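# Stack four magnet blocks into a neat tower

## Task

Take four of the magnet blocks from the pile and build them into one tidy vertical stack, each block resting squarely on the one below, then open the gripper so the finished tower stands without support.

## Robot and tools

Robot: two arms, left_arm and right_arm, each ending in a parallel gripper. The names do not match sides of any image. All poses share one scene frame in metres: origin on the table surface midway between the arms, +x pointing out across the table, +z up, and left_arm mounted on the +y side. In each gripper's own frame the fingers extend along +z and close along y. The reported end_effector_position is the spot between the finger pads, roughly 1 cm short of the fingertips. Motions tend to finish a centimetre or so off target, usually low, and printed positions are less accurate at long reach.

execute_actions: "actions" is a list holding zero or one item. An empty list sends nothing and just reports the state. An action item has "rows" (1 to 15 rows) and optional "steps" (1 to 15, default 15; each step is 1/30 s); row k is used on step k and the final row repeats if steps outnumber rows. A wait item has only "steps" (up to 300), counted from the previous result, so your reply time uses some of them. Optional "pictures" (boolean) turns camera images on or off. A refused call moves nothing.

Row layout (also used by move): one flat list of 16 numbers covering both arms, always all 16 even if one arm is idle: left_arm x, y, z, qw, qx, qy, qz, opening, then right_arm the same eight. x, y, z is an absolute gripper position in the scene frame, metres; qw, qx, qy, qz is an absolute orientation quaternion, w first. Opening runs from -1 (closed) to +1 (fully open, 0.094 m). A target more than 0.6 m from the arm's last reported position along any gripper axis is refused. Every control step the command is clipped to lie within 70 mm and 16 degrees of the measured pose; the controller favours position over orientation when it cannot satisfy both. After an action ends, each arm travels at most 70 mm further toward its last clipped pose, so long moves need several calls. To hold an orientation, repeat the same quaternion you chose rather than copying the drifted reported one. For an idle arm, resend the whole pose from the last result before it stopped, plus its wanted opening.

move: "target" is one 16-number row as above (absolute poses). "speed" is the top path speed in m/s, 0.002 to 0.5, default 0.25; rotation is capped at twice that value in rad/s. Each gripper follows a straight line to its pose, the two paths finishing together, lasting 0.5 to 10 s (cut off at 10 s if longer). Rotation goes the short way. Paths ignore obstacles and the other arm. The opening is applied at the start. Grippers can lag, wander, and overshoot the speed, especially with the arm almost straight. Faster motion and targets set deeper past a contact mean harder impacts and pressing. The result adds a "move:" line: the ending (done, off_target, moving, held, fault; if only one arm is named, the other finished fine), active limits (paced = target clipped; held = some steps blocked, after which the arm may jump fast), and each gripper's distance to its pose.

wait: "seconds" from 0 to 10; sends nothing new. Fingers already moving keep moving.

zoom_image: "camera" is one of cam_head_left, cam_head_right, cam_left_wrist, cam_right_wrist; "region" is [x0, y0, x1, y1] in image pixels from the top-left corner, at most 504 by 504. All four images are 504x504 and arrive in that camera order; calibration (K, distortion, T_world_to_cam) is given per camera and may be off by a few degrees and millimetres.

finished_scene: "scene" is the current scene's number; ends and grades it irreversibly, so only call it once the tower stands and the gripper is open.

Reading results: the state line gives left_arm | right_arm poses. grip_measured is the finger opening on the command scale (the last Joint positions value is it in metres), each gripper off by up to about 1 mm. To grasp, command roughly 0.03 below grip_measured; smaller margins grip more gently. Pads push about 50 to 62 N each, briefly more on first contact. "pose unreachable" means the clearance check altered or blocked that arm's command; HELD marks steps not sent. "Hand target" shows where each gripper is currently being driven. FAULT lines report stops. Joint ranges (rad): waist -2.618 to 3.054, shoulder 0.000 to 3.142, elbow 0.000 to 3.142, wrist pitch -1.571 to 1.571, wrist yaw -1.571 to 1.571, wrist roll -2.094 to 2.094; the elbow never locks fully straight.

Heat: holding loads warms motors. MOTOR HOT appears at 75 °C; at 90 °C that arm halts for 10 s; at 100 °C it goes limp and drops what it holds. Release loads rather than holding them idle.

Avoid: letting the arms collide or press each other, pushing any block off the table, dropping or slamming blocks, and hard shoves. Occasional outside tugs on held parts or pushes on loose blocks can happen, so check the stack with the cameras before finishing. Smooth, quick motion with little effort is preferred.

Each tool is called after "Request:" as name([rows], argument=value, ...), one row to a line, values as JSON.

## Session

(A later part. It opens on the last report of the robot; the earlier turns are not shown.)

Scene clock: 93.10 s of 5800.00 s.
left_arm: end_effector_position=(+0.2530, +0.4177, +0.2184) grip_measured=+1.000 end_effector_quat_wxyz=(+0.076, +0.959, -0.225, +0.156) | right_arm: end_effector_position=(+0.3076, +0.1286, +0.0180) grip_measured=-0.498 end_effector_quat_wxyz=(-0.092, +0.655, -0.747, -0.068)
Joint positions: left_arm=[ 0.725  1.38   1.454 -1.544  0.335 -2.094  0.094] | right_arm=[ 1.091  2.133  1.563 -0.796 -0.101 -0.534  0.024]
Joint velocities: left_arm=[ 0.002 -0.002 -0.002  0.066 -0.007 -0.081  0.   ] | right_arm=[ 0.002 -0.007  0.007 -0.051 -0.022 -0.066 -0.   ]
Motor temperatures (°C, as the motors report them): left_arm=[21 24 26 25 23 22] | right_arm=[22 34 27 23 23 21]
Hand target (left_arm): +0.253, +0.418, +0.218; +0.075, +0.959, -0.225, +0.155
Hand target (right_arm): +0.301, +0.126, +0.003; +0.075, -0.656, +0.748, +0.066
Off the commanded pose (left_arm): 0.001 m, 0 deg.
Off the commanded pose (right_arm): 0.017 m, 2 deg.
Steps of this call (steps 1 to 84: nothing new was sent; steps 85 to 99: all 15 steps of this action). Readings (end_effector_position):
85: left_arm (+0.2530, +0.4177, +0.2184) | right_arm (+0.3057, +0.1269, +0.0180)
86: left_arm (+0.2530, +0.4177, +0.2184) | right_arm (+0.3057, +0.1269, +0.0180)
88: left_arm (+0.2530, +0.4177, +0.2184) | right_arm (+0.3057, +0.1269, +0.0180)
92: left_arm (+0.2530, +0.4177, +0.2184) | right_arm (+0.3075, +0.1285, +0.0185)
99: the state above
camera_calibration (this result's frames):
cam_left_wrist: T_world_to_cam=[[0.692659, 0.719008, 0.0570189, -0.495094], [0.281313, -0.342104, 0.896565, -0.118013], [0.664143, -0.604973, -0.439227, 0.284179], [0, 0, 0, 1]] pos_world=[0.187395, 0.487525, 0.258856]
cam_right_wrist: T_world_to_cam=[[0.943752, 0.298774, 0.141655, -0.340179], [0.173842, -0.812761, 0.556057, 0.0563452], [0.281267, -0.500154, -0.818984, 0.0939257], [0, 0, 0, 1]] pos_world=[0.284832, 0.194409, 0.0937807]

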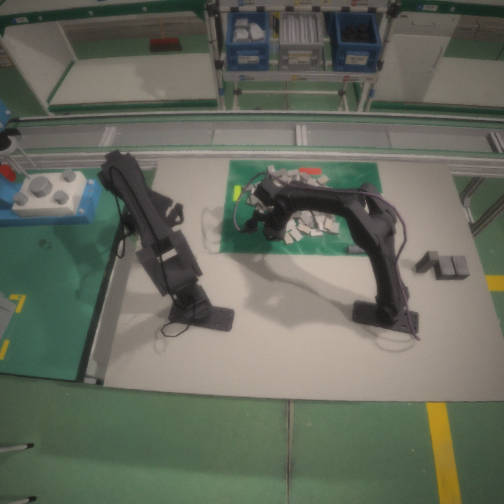

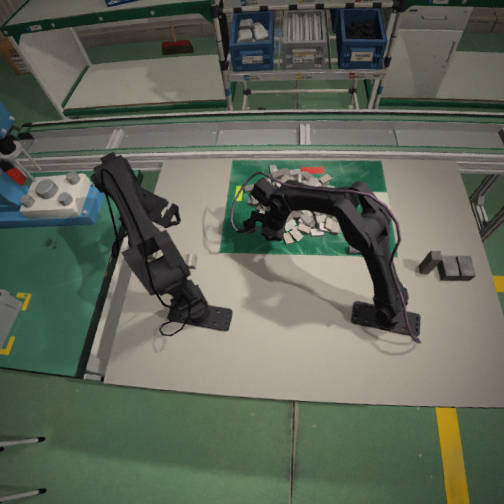

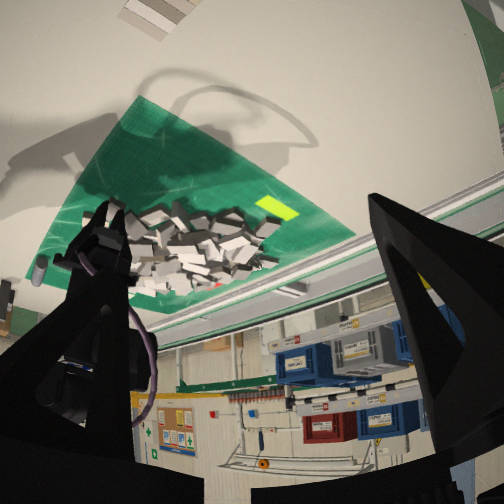

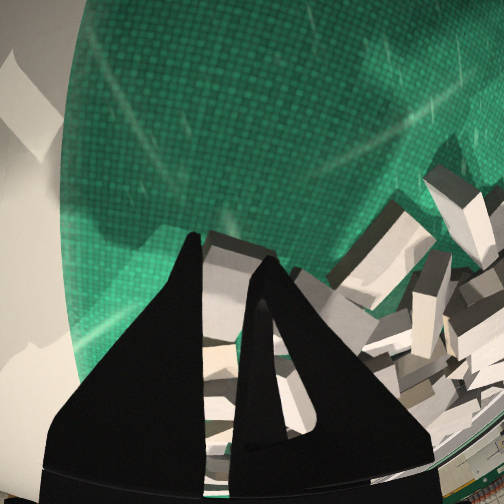

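Request:
move(target=[0.2527,0.4181,0.2182,0.075,0.959,-0.225,0.155,1, 0.286,0.130,0.006,0.075,-0.656,0.748,0.066,-0.5], speed=0.02)

Request:
move(target=[0.2527,0.4181,0.2182,0.075,0.959,-0.225,0.155,1, 0.296,0.118,0.035,0.075,-0.656,0.748,0.066,-0.2], speed=0.05)

Scene clock: 96.73 s of 5800.00 s.
left_arm: end_effector_position=(+0.2530, +0.4177, +0.2184) grip_measured=+1.000 end_effector_quat_wxyz=(+0.076, +0.959, -0.225, +0.156) | right_arm: end_effector_position=(+0.3030, +0.1335, +0.0172) grip_measured=-0.498 end_effector_quat_wxyz=(-0.100, +0.652, -0.749, -0.058)
Joint positions: left_arm=[ 0.725  1.38   1.454 -1.544  0.335 -2.094  0.094] | right_arm=[ 1.116  2.126  1.548 -0.772 -0.073 -0.504  0.024]
Joint velocities: left_arm=[ 0.002 -0.007 -0.017 -0.037  0.051 -0.037  0.   ] | right_arm=[ 0.007  0.002 -0.002 -0.022 -0.051  0.022  0.   ]
Motor temperatures (°C, as the motors report them): left_arm=[21 24 26 25 23 22] | right_arm=[22 34 27 23 23 21]
Hand target (left_arm): +0.253, +0.418, +0.218; +0.075, +0.959, -0.225, +0.155
Hand target (right_arm): +0.286, +0.129, +0.007; +0.075, -0.656, +0.748, +0.065
Off the commanded pose (left_arm): 0.001 m, 0 deg.
Off the commanded pose (right_arm): 0.021 m, 3 deg.
move: off_target (right_arm)
camera_calibration (this result's frames):
cam_left_wrist: T_world_to_cam=[[0.692659, 0.719008, 0.0570189, -0.495094], [0.281313, -0.342104, 0.896565, -0.118013], [0.664143, -0.604973, -0.439227, 0.284179], [0, 0, 0, 1]] pos_world=[0.187395, 0.487525, 0.258856]
cam_right_wrist: T_world_to_cam=[[0.942881, 0.290573, 0.162917, -0.336168], [0.153174, -0.812446, 0.562556, 0.067684], [0.295825, -0.505469, -0.810548, 0.0931255], [0, 0, 0, 1]] pos_world=[0.27905, 0.199743, 0.0921742]

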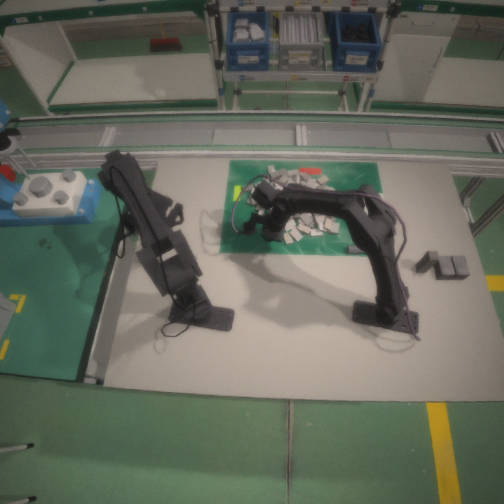

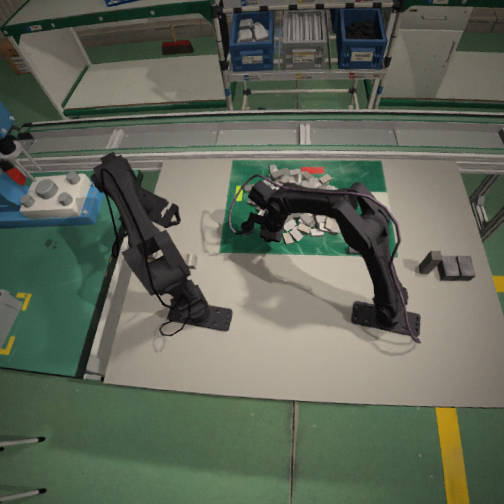

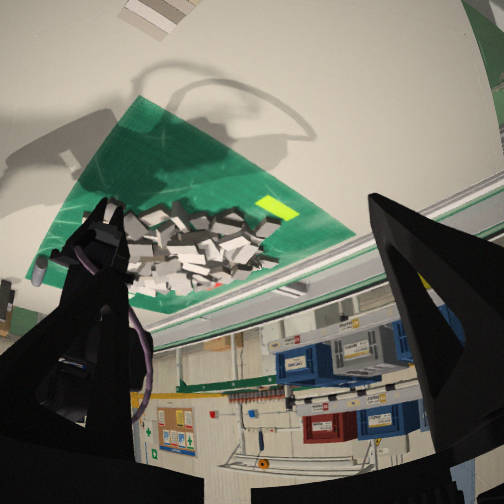

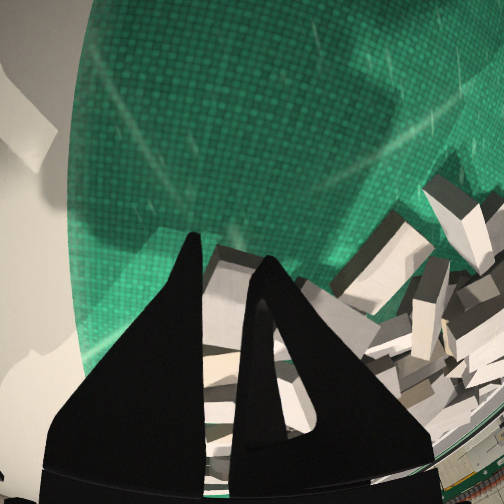

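Scene clock: 97.70 s of 5800.00 s.
left_arm: end_effector_position=(+0.2530, +0.4177, +0.2184) grip_measured=+1.000 end_effector_quat_wxyz=(+0.076, +0.959, -0.225, +0.156) | right_arm: end_effector_position=(+0.2954, +0.1178, +0.0262) grip_measured=-0.202 end_effector_quat_wxyz=(-0.073, +0.655, -0.749, -0.060)
Joint positions: left_arm=[ 0.725  1.38   1.454 -1.544  0.335 -2.094  0.094] | right_arm=[ 1.101  2.096  1.548 -0.855 -0.09  -0.523  0.038]
Joint velocities: left_arm=[-0.007 -0.007  0.002 -0.007 -0.037  0.007  0.   ] | right_arm=[-0.012  0.002  0.002 -0.051 -0.051 -0.037 -0.001]
Motor temperatures (°C, as the motors report them): left_arm=[21 24 26 25 23 22] | right_arm=[22 34 27 23 23 21]
Hand target (left_arm): +0.253, +0.418, +0.218; +0.075, +0.959, -0.225, +0.155
Hand target (right_arm): +0.296, +0.118, +0.035; +0.075, -0.656, +0.748, +0.066
Off the commanded pose (left_arm): 0.001 m, 0 deg.
Off the commanded pose (right_arm): 0.009 m, 1 deg.
move: done
camera_calibration (this result's frames):
cam_left_wrist: T_world_to_cam=[[0.692659, 0.719008, 0.0570189, -0.495094], [0.281313, -0.342104, 0.896565, -0.118013], [0.664143, -0.604973, -0.439227, 0.284179], [0, 0, 0, 1]] pos_world=[0.187395, 0.487525, 0.258856]
cam_right_wrist: T_world_to_cam=[[0.946411, 0.302081, 0.114251, -0.327083], [0.18272, -0.792514, 0.581837, 0.0394276], [0.266307, -0.529781, -0.805241, 0.106196], [0, 0, 0, 1]] pos_world=[0.27407, 0.186313, 0.0999422]

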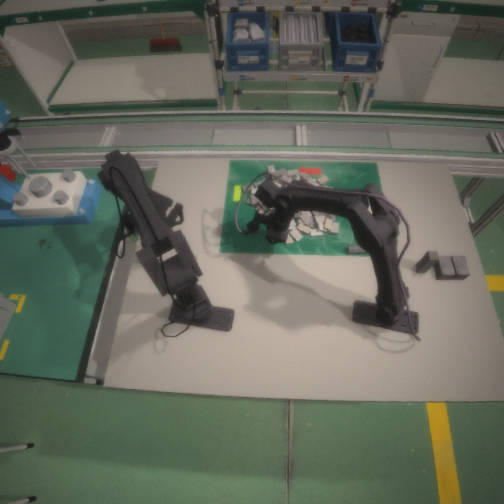

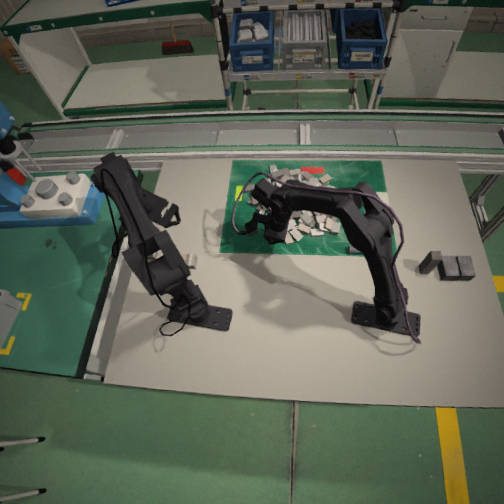

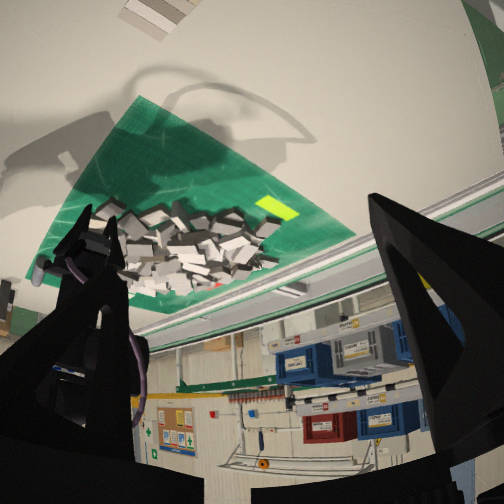

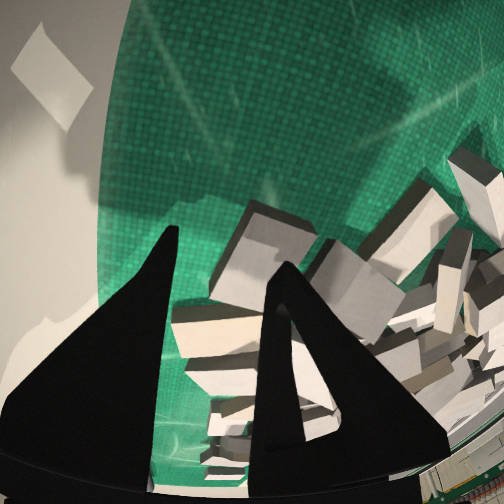

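Request:
move(target=[0.2527,0.4181,0.2182,0.075,0.959,-0.225,0.155,1, 0.312,0.160,0.03,0.075,-0.656,0.748,0.066,-0.25], speed=0.06)

Request:
move(target=[0.2527,0.4181,0.2182,0.075,0.959,-0.225,0.155,1, 0.310,0.160,0.004,0.075,-0.656,0.748,0.066,-0.25], speed=0.03)

Scene clock: 104.43 s of 5800.00 s.
left_arm: end_effector_position=(+0.2530, +0.4177, +0.2184) grip_measured=+1.000 end_effector_quat_wxyz=(+0.076, +0.959, -0.225, +0.156) | right_arm: end_effector_position=(+0.3168, +0.1598, +0.0321) grip_measured=-0.248 end_effector_quat_wxyz=(-0.089, +0.656, -0.747, -0.065)
Joint positions: left_arm=[ 0.725  1.38   1.454 -1.544  0.335 -2.094  0.094] | right_arm=[ 1.12   2.241  1.799 -0.927 -0.09  -0.508  0.035]
Joint velocities: left_arm=[-0.002  0.027  0.002 -0.037 -0.066  0.037  0.   ] | right_arm=[ 0.002 -0.002  0.007 -0.066 -0.007 -0.095 -0.001]
Motor temperatures (°C, as the motors report them): left_arm=[21 24 26 25 23 22] | right_arm=[22 35 28 23 23 21]
Hand target (left_arm): +0.253, +0.418, +0.218; +0.075, +0.959, -0.225, +0.155
Hand target (right_arm): +0.312, +0.160, +0.030; +0.076, -0.656, +0.748, +0.066
Off the commanded pose (left_arm): 0.001 m, 0 deg.
Off the commanded pose (right_arm): 0.005 m, 2 deg.
After step 140, 1.03 s passed at rest.
move: done
camera_calibration (this result's frames):
cam_left_wrist: T_world_to_cam=[[0.692659, 0.719008, 0.0570189, -0.495094], [0.281313, -0.342104, 0.896565, -0.118013], [0.664143, -0.604973, -0.439227, 0.284179], [0, 0, 0, 1]] pos_world=[0.187395, 0.487525, 0.258856]
cam_right_wrist: T_world_to_cam=[[0.943153, 0.301778, 0.139255, -0.360462], [0.175471, -0.807967, 0.562494, 0.0707813], [0.282262, -0.506083, -0.81499, 0.118995], [0, 0, 0, 1]] pos_world=[0.293963, 0.22619, 0.107362]

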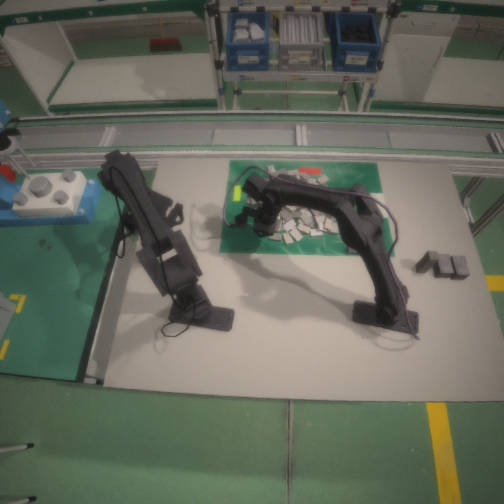

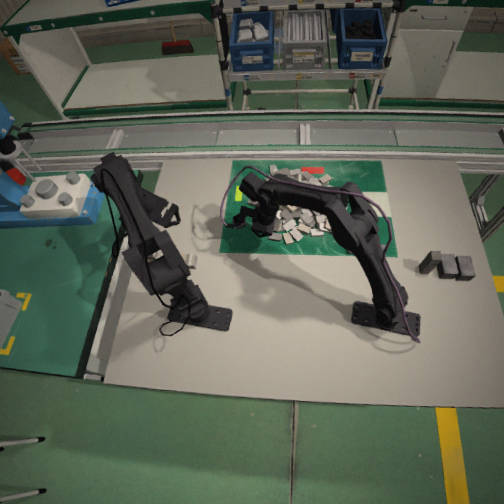

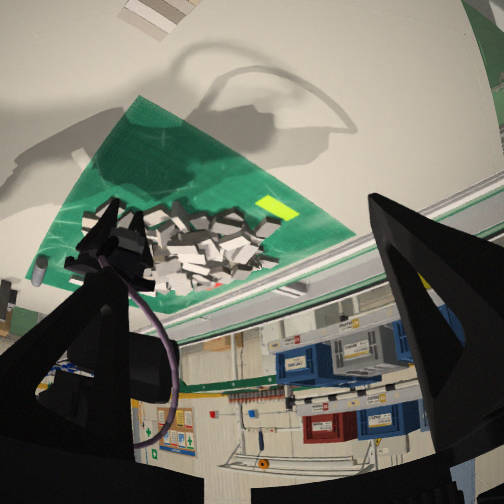

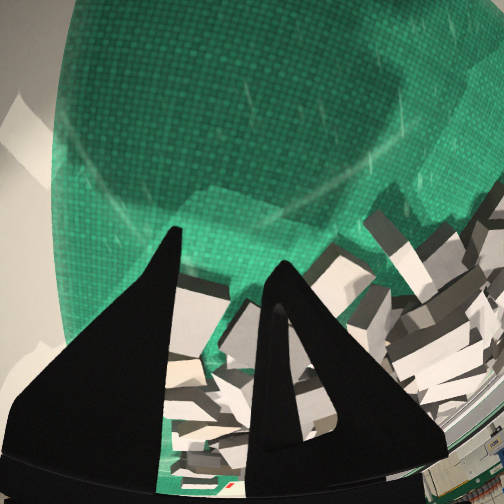

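Scene clock: 105.70 s of 5800.00 s.
left_arm: end_effector_position=(+0.2530, +0.4177, +0.2184) grip_measured=+1.000 end_effector_quat_wxyz=(+0.076, +0.959, -0.225, +0.156) | right_arm: end_effector_position=(+0.3167, +0.1596, +0.0146) grip_measured=-0.248 end_effector_quat_wxyz=(-0.086, +0.655, -0.748, -0.064)
Joint positions: left_arm=[ 0.725  1.38   1.454 -1.544  0.335 -2.094  0.094] | right_arm=[ 1.12   2.263  1.765 -0.878 -0.09  -0.505  0.035]
Joint velocities: left_arm=[ 0.012  0.002 -0.002 -0.051  0.022  0.007  0.   ] | right_arm=[ 0.002 -0.007  0.017 -0.037  0.022  0.037  0.   ]
Motor temperatures (°C, as the motors report them): left_arm=[21 24 26 25 23 22] | right_arm=[22 36 28 23 23 21]
Hand target (left_arm): +0.253, +0.418, +0.218; +0.075, +0.959, -0.225, +0.155
Hand target (right_arm): +0.310, +0.159, +0.004; +0.075, -0.656, +0.748, +0.066
Off the commanded pose (left_arm): 0.001 m, 0 deg.
Off the commanded pose (right_arm): 0.013 m, 1 deg.
move: off_target (right_arm)
camera_calibration (this result's frames):
cam_left_wrist: T_world_to_cam=[[0.692659, 0.719008, 0.0570189, -0.495094], [0.281313, -0.342104, 0.896565, -0.118013], [0.664143, -0.604973, -0.439227, 0.284179], [0, 0, 0, 1]] pos_world=[0.187395, 0.487525, 0.258856]
cam_right_wrist: T_world_to_cam=[[0.944669, 0.299653, 0.133449, -0.357841], [0.175632, -0.805647, 0.565762, 0.0800057], [0.277045, -0.511019, -0.813699, 0.107073], [0, 0, 0, 1]] pos_world=[0.294326, 0.226401, 0.0896144]

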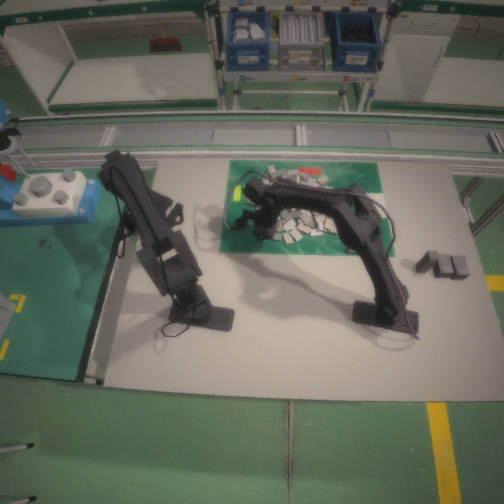

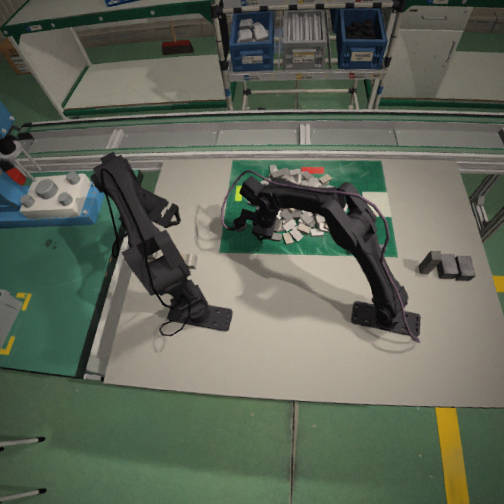

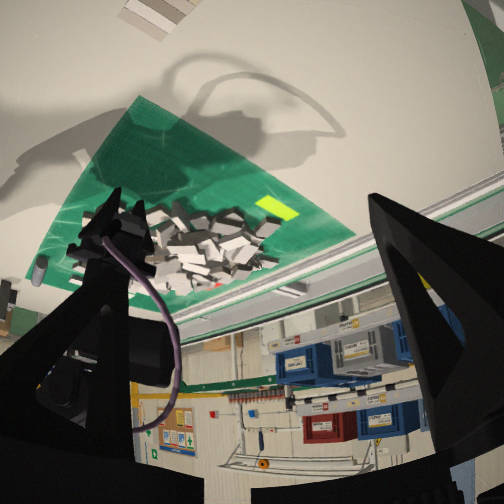

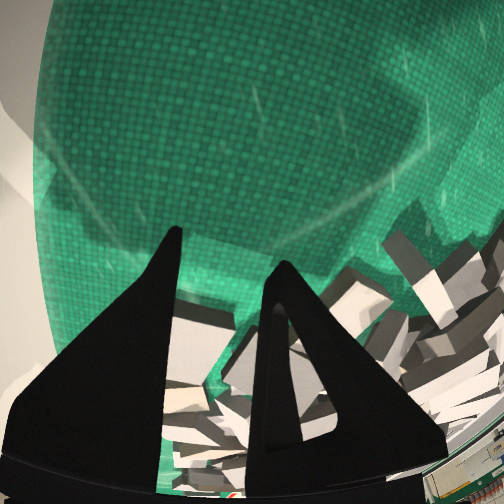

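Request:
move(target=[0.2527,0.4181,0.2182,0.075,0.959,-0.225,0.155,1, 0.304,0.158,0.006,0.075,-0.656,0.748,0.066,-0.25], speed=0.02)

Scene clock: 107.67 s of 5800.00 s.
left_arm: end_effector_position=(+0.2530, +0.4177, +0.2184) grip_measured=+1.000 end_effector_quat_wxyz=(+0.076, +0.959, -0.225, +0.156) | right_arm: end_effector_position=(+0.3114, +0.1590, +0.0095) grip_measured=-0.249 end_effector_quat_wxyz=(-0.081, +0.656, -0.748, -0.064)
Joint positions: left_arm=[ 0.725  1.38   1.454 -1.544  0.335 -2.094  0.094] | right_arm=[ 1.129  2.263  1.746 -0.868 -0.089 -0.498  0.035]
Joint velocities: left_arm=[-0.012  0.012  0.002  0.007  0.007 -0.022  0.   ] | right_arm=[-0.007 -0.007  0.022  0.066 -0.007  0.037 -0.001]
Motor temperatures (°C, as the motors report them): left_arm=[21 24 26 25 23 22] | right_arm=[22 36 28 23 23 21]
Hand target (left_arm): +0.253, +0.418, +0.218; +0.075, +0.959, -0.225, +0.155
Hand target (right_arm): +0.304, +0.158, +0.006; +0.075, -0.656, +0.748, +0.066
Off the commanded pose (left_arm): 0.001 m, 0 deg.
Off the commanded pose (right_arm): 0.008 m, 1 deg.
move: done
camera_calibration (this result's frames):
cam_left_wrist: T_world_to_cam=[[0.692659, 0.719008, 0.0570189, -0.495094], [0.281313, -0.342104, 0.896565, -0.118013], [0.664143, -0.604973, -0.439227, 0.284179], [0, 0, 0, 1]] pos_world=[0.187395, 0.487525, 0.258856]
cam_right_wrist: T_world_to_cam=[[0.945021, 0.302072, 0.125254, -0.352407], [0.180435, -0.801111, 0.57067, 0.0810675], [0.272725, -0.516695, -0.811571, 0.106327], [0, 0, 0, 1]] pos_world=[0.289407, 0.226335, 0.0841692]

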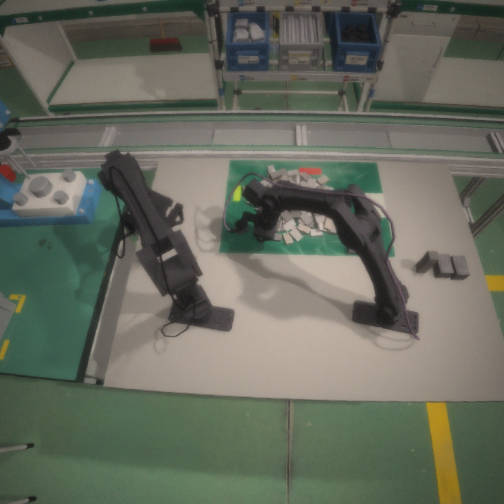

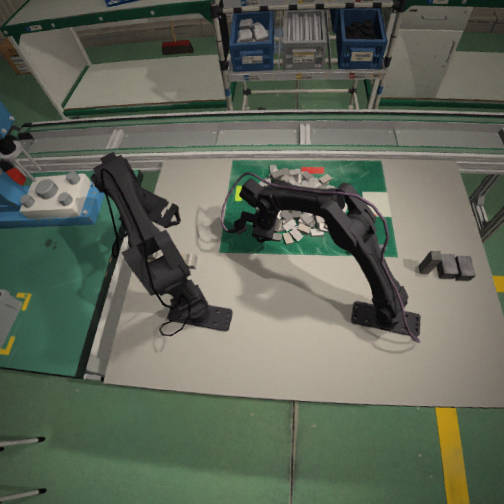

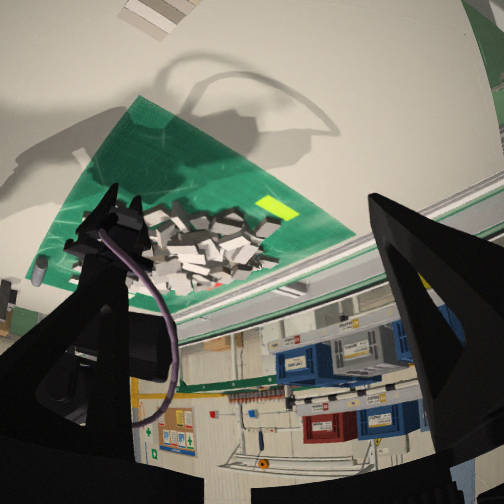

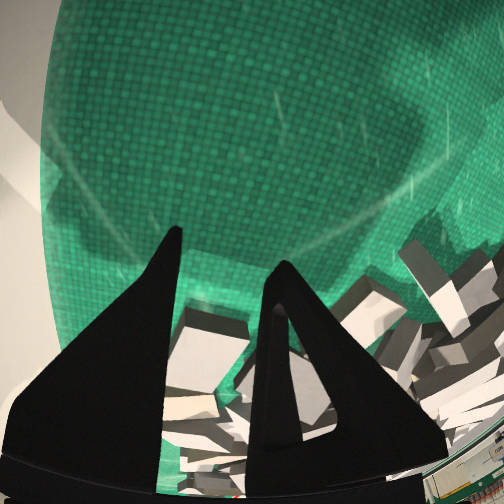

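Slide in.

Request:
move(target=[0.2527,0.4181,0.2182,0.075,0.959,-0.225,0.155,1, 0.304,0.130,0.012,0.075,-0.656,0.748,0.066,-0.25], speed=0.015)

Scene clock: 110.87 s of 5800.00 s.
left_arm: end_effector_position=(+0.2530, +0.4177, +0.2184) grip_measured=+1.000 end_effector_quat_wxyz=(+0.076, +0.959, -0.225, +0.156) | right_arm: end_effector_position=(+0.3066, +0.1380, +0.0134) grip_measured=-0.249 end_effector_quat_wxyz=(-0.084, +0.657, -0.746, -0.065)
Joint positions: left_arm=[ 0.725  1.38   1.454 -1.544  0.335 -2.094  0.094] | right_arm=[ 1.107  2.177  1.619 -0.821 -0.096 -0.522  0.035]
Joint velocities: left_arm=[-0.002 -0.002  0.012  0.022 -0.022 -0.007  0.   ] | right_arm=[-0.007 -0.007  0.022 -0.022  0.007  0.022  0.001]
Motor temperatures (°C, as the motors report them): left_arm=[21 24 26 25 23 22] | right_arm=[22 37 27 23 23 21]
Hand target (left_arm): +0.253, +0.418, +0.218; +0.075, +0.959, -0.225, +0.155
Hand target (right_arm): +0.304, +0.130, +0.012; +0.075, -0.656, +0.748, +0.066
Off the commanded pose (left_arm): 0.001 m, 0 deg.
Off the commanded pose (right_arm): 0.009 m, 1 deg.
move: done
camera_calibration (this result's frames):
cam_left_wrist: T_world_to_cam=[[0.692659, 0.719008, 0.0570189, -0.495094], [0.281313, -0.342104, 0.896565, -0.118013], [0.664143, -0.604973, -0.439227, 0.284179], [0, 0, 0, 1]] pos_world=[0.187395, 0.487525, 0.258856]
cam_right_wrist: T_world_to_cam=[[0.943547, 0.30476, 0.12977, -0.342012], [0.181908, -0.804157, 0.565899, 0.0629947], [0.276819, -0.510346, -0.814198, 0.0978253], [0, 0, 0, 1]] pos_world=[0.284166, 0.204814, 0.0883833]

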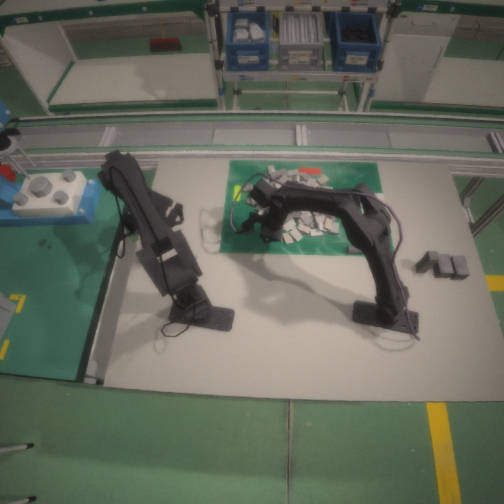

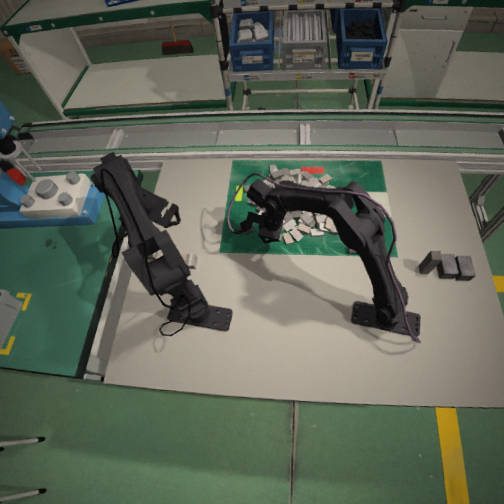

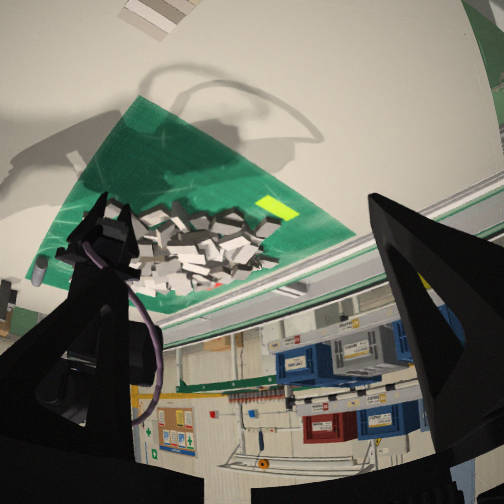

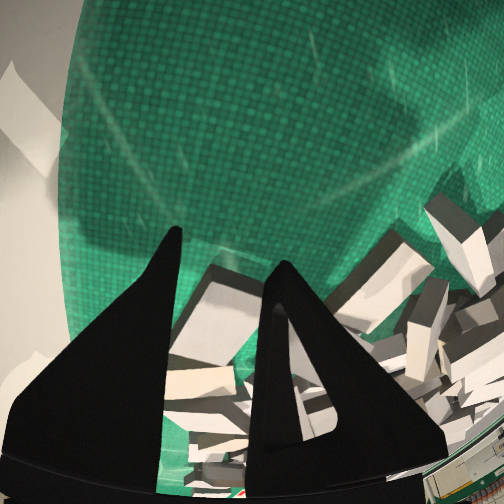

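Request:
move(target=[0.2527,0.4181,0.2182,0.075,0.959,-0.225,0.155,1, 0.309,0.120,0.010,0.075,-0.656,0.748,0.066,-0.2], speed=0.015)

Scene clock: 113.47 s of 5800.00 s.
left_arm: end_effector_position=(+0.2530, +0.4177, +0.2184) grip_measured=+1.000 end_effector_quat_wxyz=(+0.076, +0.959, -0.225, +0.156) | right_arm: end_effector_position=(+0.3115, +0.1314, +0.0135) grip_measured=-0.202 end_effector_quat_wxyz=(-0.089, +0.658, -0.745, -0.069)
Joint positions: left_arm=[ 0.725  1.38   1.454 -1.544  0.335 -2.094  0.094] | right_arm=[ 1.086  2.161  1.59  -0.801 -0.106 -0.546  0.038]
Joint velocities: left_arm=[ 0.007  0.002 -0.037 -0.11  -0.051 -0.125  0.   ] | right_arm=[ 0.002  0.002 -0.017  0.007 -0.022  0.022 -0.001]
Motor temperatures (°C, as the motors report them): left_arm=[21 24 26 25 23 22] | right_arm=[22 37 27 23 23 21]
Hand target (left_arm): +0.253, +0.418, +0.218; +0.075, +0.959, -0.225, +0.155
Hand target (right_arm): +0.309, +0.120, +0.010; +0.075, -0.656, +0.748, +0.066
Off the commanded pose (left_arm): 0.001 m, 0 deg.
Off the commanded pose (right_arm): 0.012 m, 2 deg.
move: off_target (right_arm)
camera_calibration (this result's frames):
cam_left_wrist: T_world_to_cam=[[0.692659, 0.719008, 0.0570189, -0.495094], [0.281313, -0.342104, 0.896565, -0.118013], [0.664143, -0.604973, -0.439227, 0.284179], [0, 0, 0, 1]] pos_world=[0.187395, 0.487525, 0.258856]
cam_right_wrist: T_world_to_cam=[[0.942084, 0.306648, 0.135812, -0.34452], [0.183374, -0.810037, 0.556969, 0.0571481], [0.280806, -0.499807, -0.819354, 0.0906001], [0, 0, 0, 1]] pos_world=[0.288646, 0.197221, 0.0891937]

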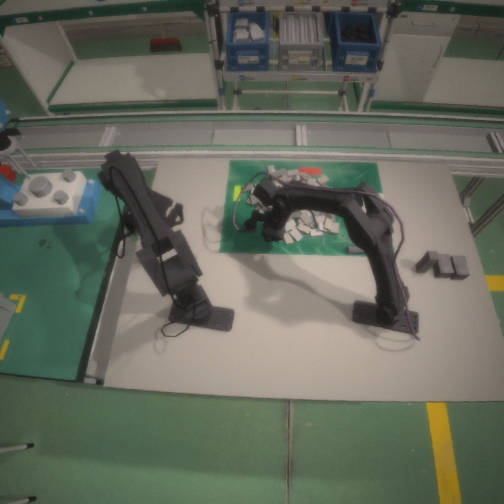

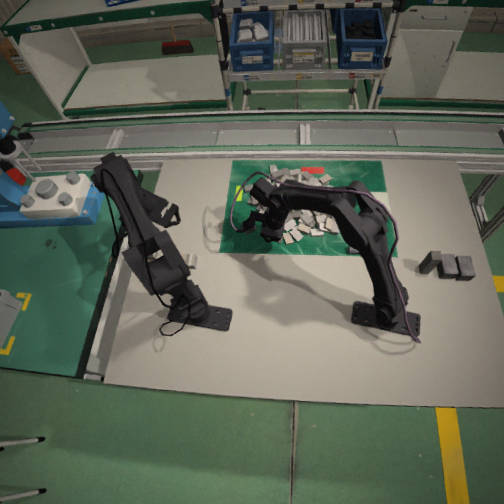

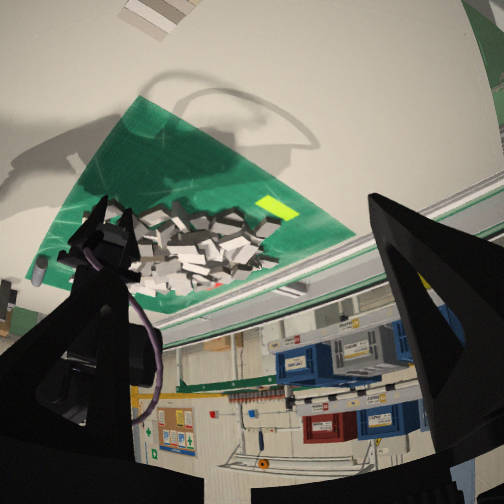

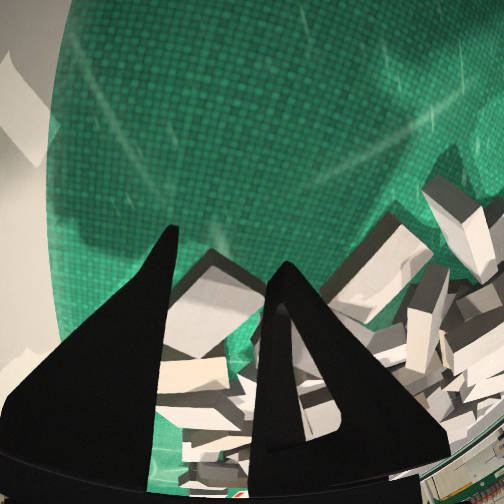

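Request:
move(target=[0.2527,0.4181,0.2182,0.075,0.959,-0.225,0.155,1, 0.308,0.133,0.05,0.075,-0.656,0.748,0.066,-0.2], speed=0.06)

Request:
move(target=[0.2527,0.4181,0.2182,0.075,0.959,-0.225,0.155,1, 0.300,0.113,0.06,0.087,-0.4975,0.862,0.05,-0.2], speed=0.1)

Scene clock: 118.23 s of 5800.00 s.
left_arm: end_effector_position=(+0.2530, +0.4177, +0.2184) grip_measured=+1.000 end_effector_quat_wxyz=(+0.076, +0.959, -0.225, +0.156) | right_arm: end_effector_position=(+0.3105, +0.1302, +0.0387) grip_measured=-0.202 end_effector_quat_wxyz=(-0.070, +0.656, -0.749, -0.066)
Joint positions: left_arm=[ 0.725  1.38   1.454 -1.544  0.335 -2.094  0.094] | right_arm=[ 1.086  2.161  1.701 -0.95  -0.106 -0.539  0.038]
Joint velocities: left_arm=[ 0.007  0.007  0.012 -0.066 -0.037 -0.022  0.   ] | right_arm=[-0.017 -0.002 -0.007  0.037  0.066 -0.007 -0.   ]
Motor temperatures (°C, as the motors report them): left_arm=[21 24 26 25 23 22] | right_arm=[22 38 27 23 23 21]
Hand target (left_arm): +0.253, +0.418, +0.218; +0.075, +0.959, -0.225, +0.155
Hand target (right_arm): +0.308, +0.133, +0.050; +0.075, -0.656, +0.748, +0.066
Off the commanded pose (left_arm): 0.001 m, 0 deg.
Off the commanded pose (right_arm): 0.012 m, 1 deg.
After step 90, 0.60 s passed at rest.
move: off_target (right_arm)
camera_calibration (this result's frames):
cam_left_wrist: T_world_to_cam=[[0.692659, 0.719008, 0.0570189, -0.495094], [0.281313, -0.342104, 0.896565, -0.118013], [0.664143, -0.604973, -0.439227, 0.284179], [0, 0, 0, 1]] pos_world=[0.187395, 0.487525, 0.258856]
cam_right_wrist: T_world_to_cam=[[0.947261, 0.303431, 0.103081, -0.346545], [0.191972, -0.794858, 0.575628, 0.0368854], [0.256598, -0.525482, -0.811188, 0.121504], [0, 0, 0, 1]] pos_world=[0.29001, 0.198319, 0.113053]

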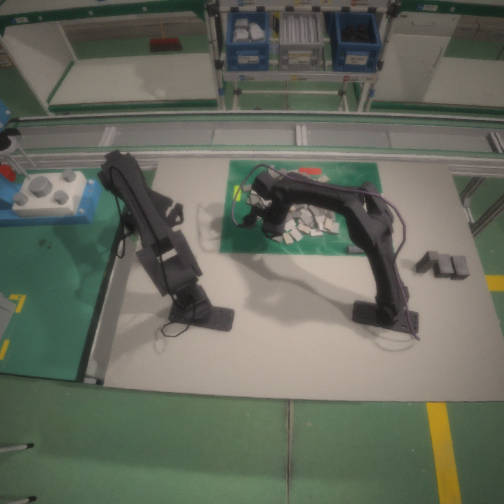

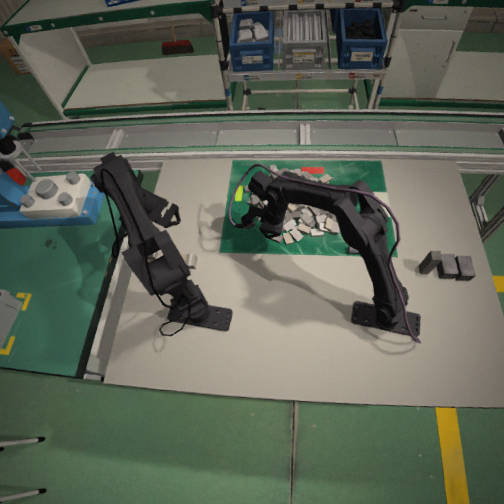

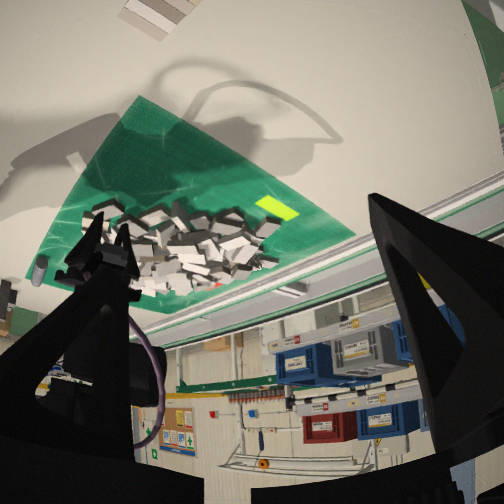

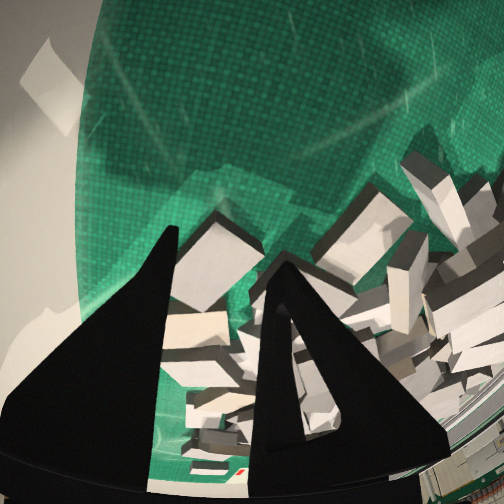

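Scene clock: 120.60 s of 5800.00 s.
left_arm: end_effector_position=(+0.2530, +0.4177, +0.2184) grip_measured=+1.000 end_effector_quat_wxyz=(+0.076, +0.959, -0.225, +0.156) | right_arm: end_effector_position=(+0.3033, +0.1137, +0.0587) grip_measured=-0.202 end_effector_quat_wxyz=(+0.083, -0.499, +0.861, +0.052)
Joint positions: left_arm=[ 0.725  1.38   1.454 -1.544  0.335 -2.094  0.094] | right_arm=[ 1.105  2.047  1.604 -0.934 -0.033 -0.138  0.038]
Joint velocities: left_arm=[ 0.002  0.002  0.002 -0.051 -0.051 -0.007  0.   ] | right_arm=[-0.017 -0.007 -0.017 -0.051 -0.022  0.037  0.   ]
Motor temperatures (°C, as the motors report them): left_arm=[21 24 26 25 23 22] | right_arm=[22 38 27 23 23 21]
Hand target (left_arm): +0.253, +0.418, +0.218; +0.075, +0.959, -0.225, +0.155
Hand target (right_arm): +0.300, +0.113, +0.060; +0.087, -0.497, +0.862, +0.050
Off the commanded pose (left_arm): 0.001 m, 0 deg.
Off the commanded pose (right_arm): 0.004 m, 1 deg.
move: done
camera_calibration (this result's frames):
cam_left_wrist: T_world_to_cam=[[0.692659, 0.719008, 0.0570189, -0.495094], [0.281313, -0.342104, 0.896565, -0.118013], [0.664143, -0.604973, -0.439227, 0.284179], [0, 0, 0, 1]] pos_world=[0.187395, 0.487525, 0.258856]
cam_right_wrist: T_world_to_cam=[[0.991359, -0.0775049, 0.105833, -0.307058], [-0.124521, -0.809758, 0.573399, 0.111458], [0.0412582, -0.581623, -0.812412, 0.202657], [0, 0, 0, 1]] pos_world=[0.309922, 0.184325, 0.133228]

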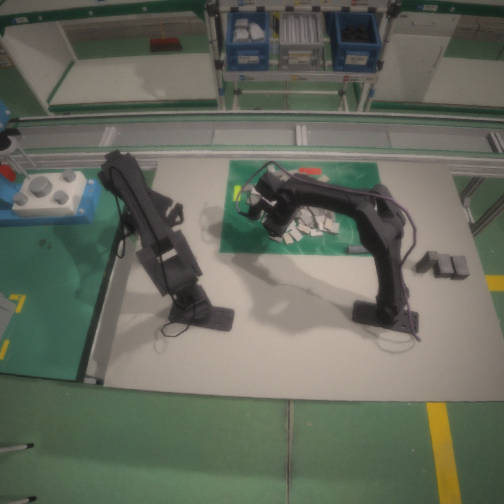

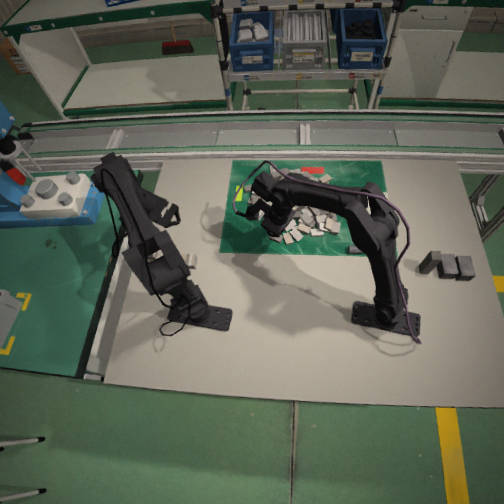

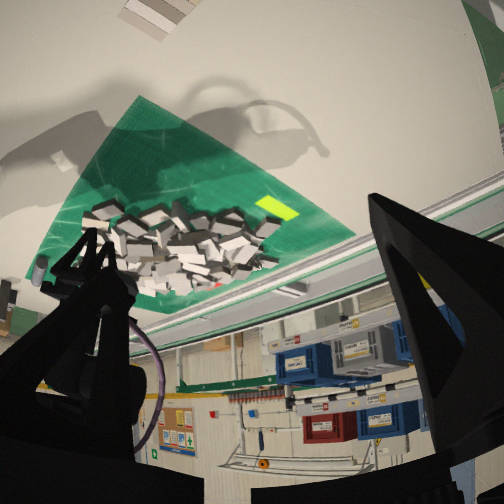

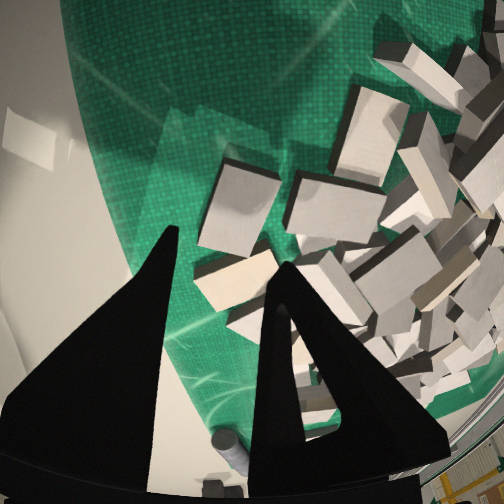

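Request:
move(target=[0.2527,0.4181,0.2182,0.075,0.959,-0.225,0.155,1, 0.305,0.111,0.02,0.087,-0.4975,0.862,0.05,-0.27], speed=0.04)

Scene clock: 123.87 s of 5800.00 s.
left_arm: end_effector_position=(+0.2530, +0.4177, +0.2184) grip_measured=+1.000 end_effector_quat_wxyz=(+0.076, +0.959, -0.225, +0.156) | right_arm: end_effector_position=(+0.3046, +0.1150, +0.0289) grip_measured=-0.268 end_effector_quat_wxyz=(+0.094, -0.497, +0.861, +0.056)
Joint positions: left_arm=[ 0.725  1.38   1.454 -1.544  0.335 -2.094  0.094] | right_arm=[ 1.105  2.064  1.503 -0.794 -0.032 -0.135  0.034]
Joint velocities: left_arm=[ 0.007 -0.002  0.012 -0.066  0.007 -0.081  0.   ] | right_arm=[-0.007 -0.017  0.027  0.051  0.007 -0.095 -0.001]
Motor temperatures (°C, as the motors report them): left_arm=[21 24 27 25 23 22] | right_arm=[22 38 27 23 23 21]
Hand target (left_arm): +0.253, +0.418, +0.218; +0.075, +0.959, -0.225, +0.155
Hand target (right_arm): +0.305, +0.111, +0.020; +0.087, -0.497, +0.862, +0.050
Off the commanded pose (left_arm): 0.001 m, 0 deg.
Off the commanded pose (right_arm): 0.010 m, 1 deg.
move: done
camera_calibration (this result's frames):
cam_left_wrist: T_world_to_cam=[[0.692659, 0.719008, 0.0570189, -0.495094], [0.281313, -0.342104, 0.896565, -0.118013], [0.664143, -0.604973, -0.439227, 0.284179], [0, 0, 0, 1]] pos_world=[0.187395, 0.487525, 0.258856]
cam_right_wrist: T_world_to_cam=[[0.989555, -0.0825887, 0.118152, -0.304253], [-0.134916, -0.819305, 0.557259, 0.134565], [0.0507795, -0.567379, -0.82189, 0.174915], [0, 0, 0, 1]] pos_world=[0.310348, 0.184365, 0.104722]

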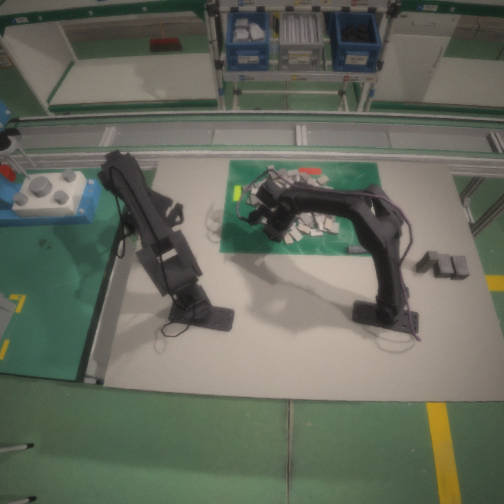

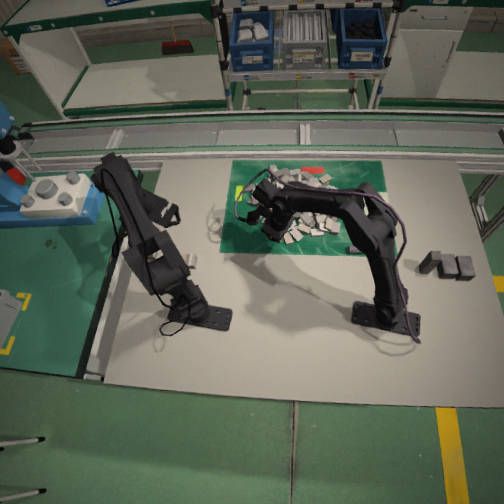

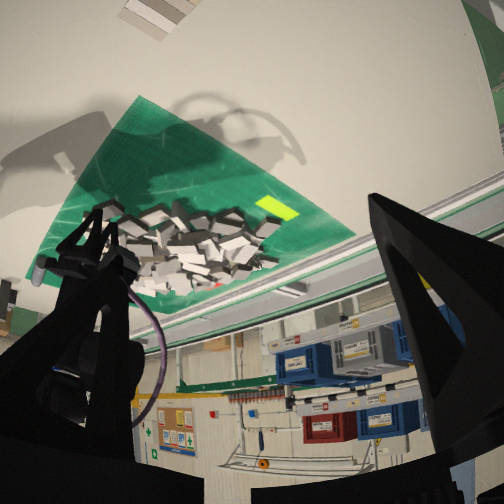

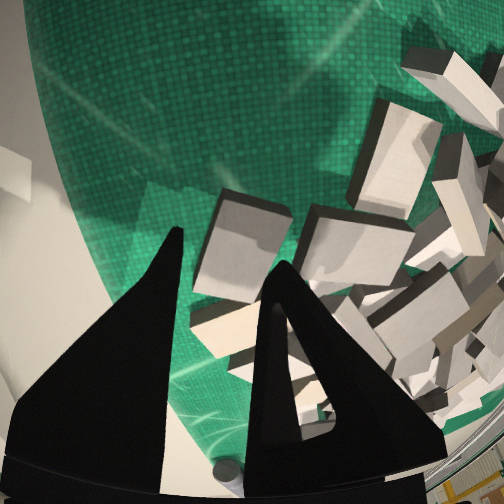

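Request:
move(target=[0.2527,0.4181,0.2182,0.075,0.959,-0.225,0.155,1, 0.312,0.106,0.022,0.087,-0.4975,0.862,0.05,-0.27], speed=0.02)

Scene clock: 126.13 s of 5800.00 s.
left_arm: end_effector_position=(+0.2530, +0.4177, +0.2184) grip_measured=+1.000 end_effector_quat_wxyz=(+0.076, +0.959, -0.225, +0.156) | right_arm: end_effector_position=(+0.3115, +0.1101, +0.0290) grip_measured=-0.268 end_effector_quat_wxyz=(+0.095, -0.496, +0.861, +0.054)
Joint positions: left_arm=[ 0.725  1.38   1.454 -1.544  0.335 -2.094  0.094] | right_arm=[ 1.085  2.064  1.503 -0.792 -0.032 -0.152  0.034]
Joint velocities: left_arm=[-0.017 -0.002 -0.017 -0.037 -0.007 -0.066  0.   ] | right_arm=[-0.007 -0.007  0.002 -0.037  0.022  0.022 -0.001]
Motor temperatures (°C, as the motors report them): left_arm=[21 24 27 25 23 22] | right_arm=[22 38 27 23 23 21]
Hand target (left_arm): +0.253, +0.418, +0.218; +0.075, +0.959, -0.225, +0.155
Hand target (right_arm): +0.312, +0.106, +0.022; +0.087, -0.497, +0.862, +0.050
Off the commanded pose (left_arm): 0.001 m, 0 deg.
Off the commanded pose (right_arm): 0.008 m, 1 deg.
move: done
camera_calibration (this result's frames):
cam_left_wrist: T_world_to_cam=[[0.692659, 0.719008, 0.0570189, -0.495094], [0.281313, -0.342104, 0.896565, -0.118013], [0.664143, -0.604973, -0.439227, 0.284179], [0, 0, 0, 1]] pos_world=[0.187395, 0.487525, 0.258856]
cam_right_wrist: T_world_to_cam=[[0.988878, -0.084769, 0.122207, -0.311187], [-0.139058, -0.818427, 0.55753, 0.132577], [0.0527562, -0.568323, -0.821113, 0.171258], [0, 0, 0, 1]] pos_world=[0.317127, 0.179456, 0.104736]

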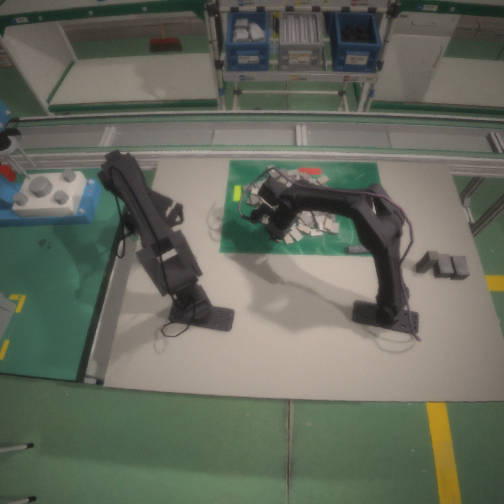

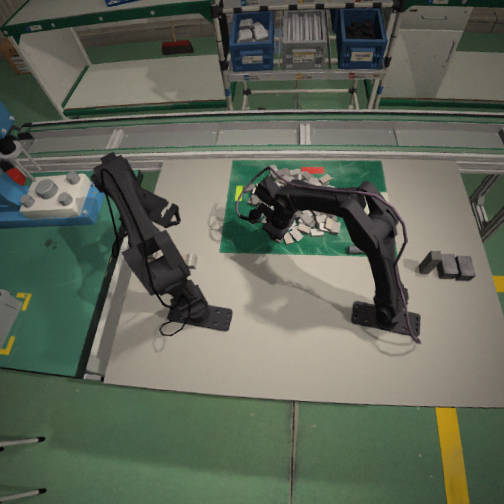

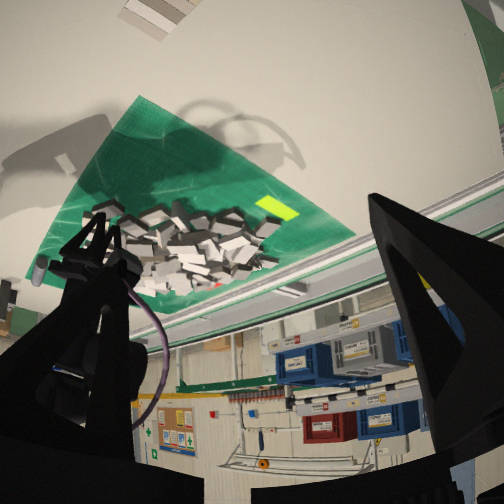

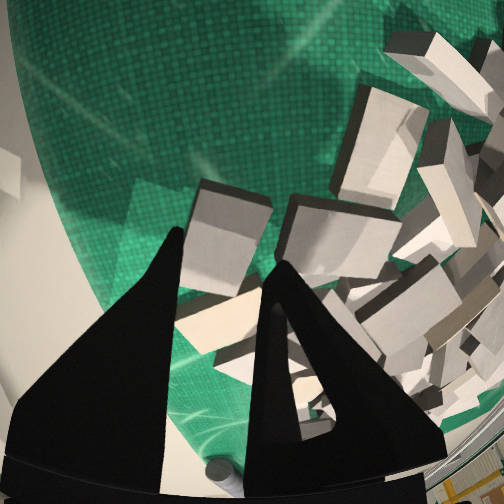

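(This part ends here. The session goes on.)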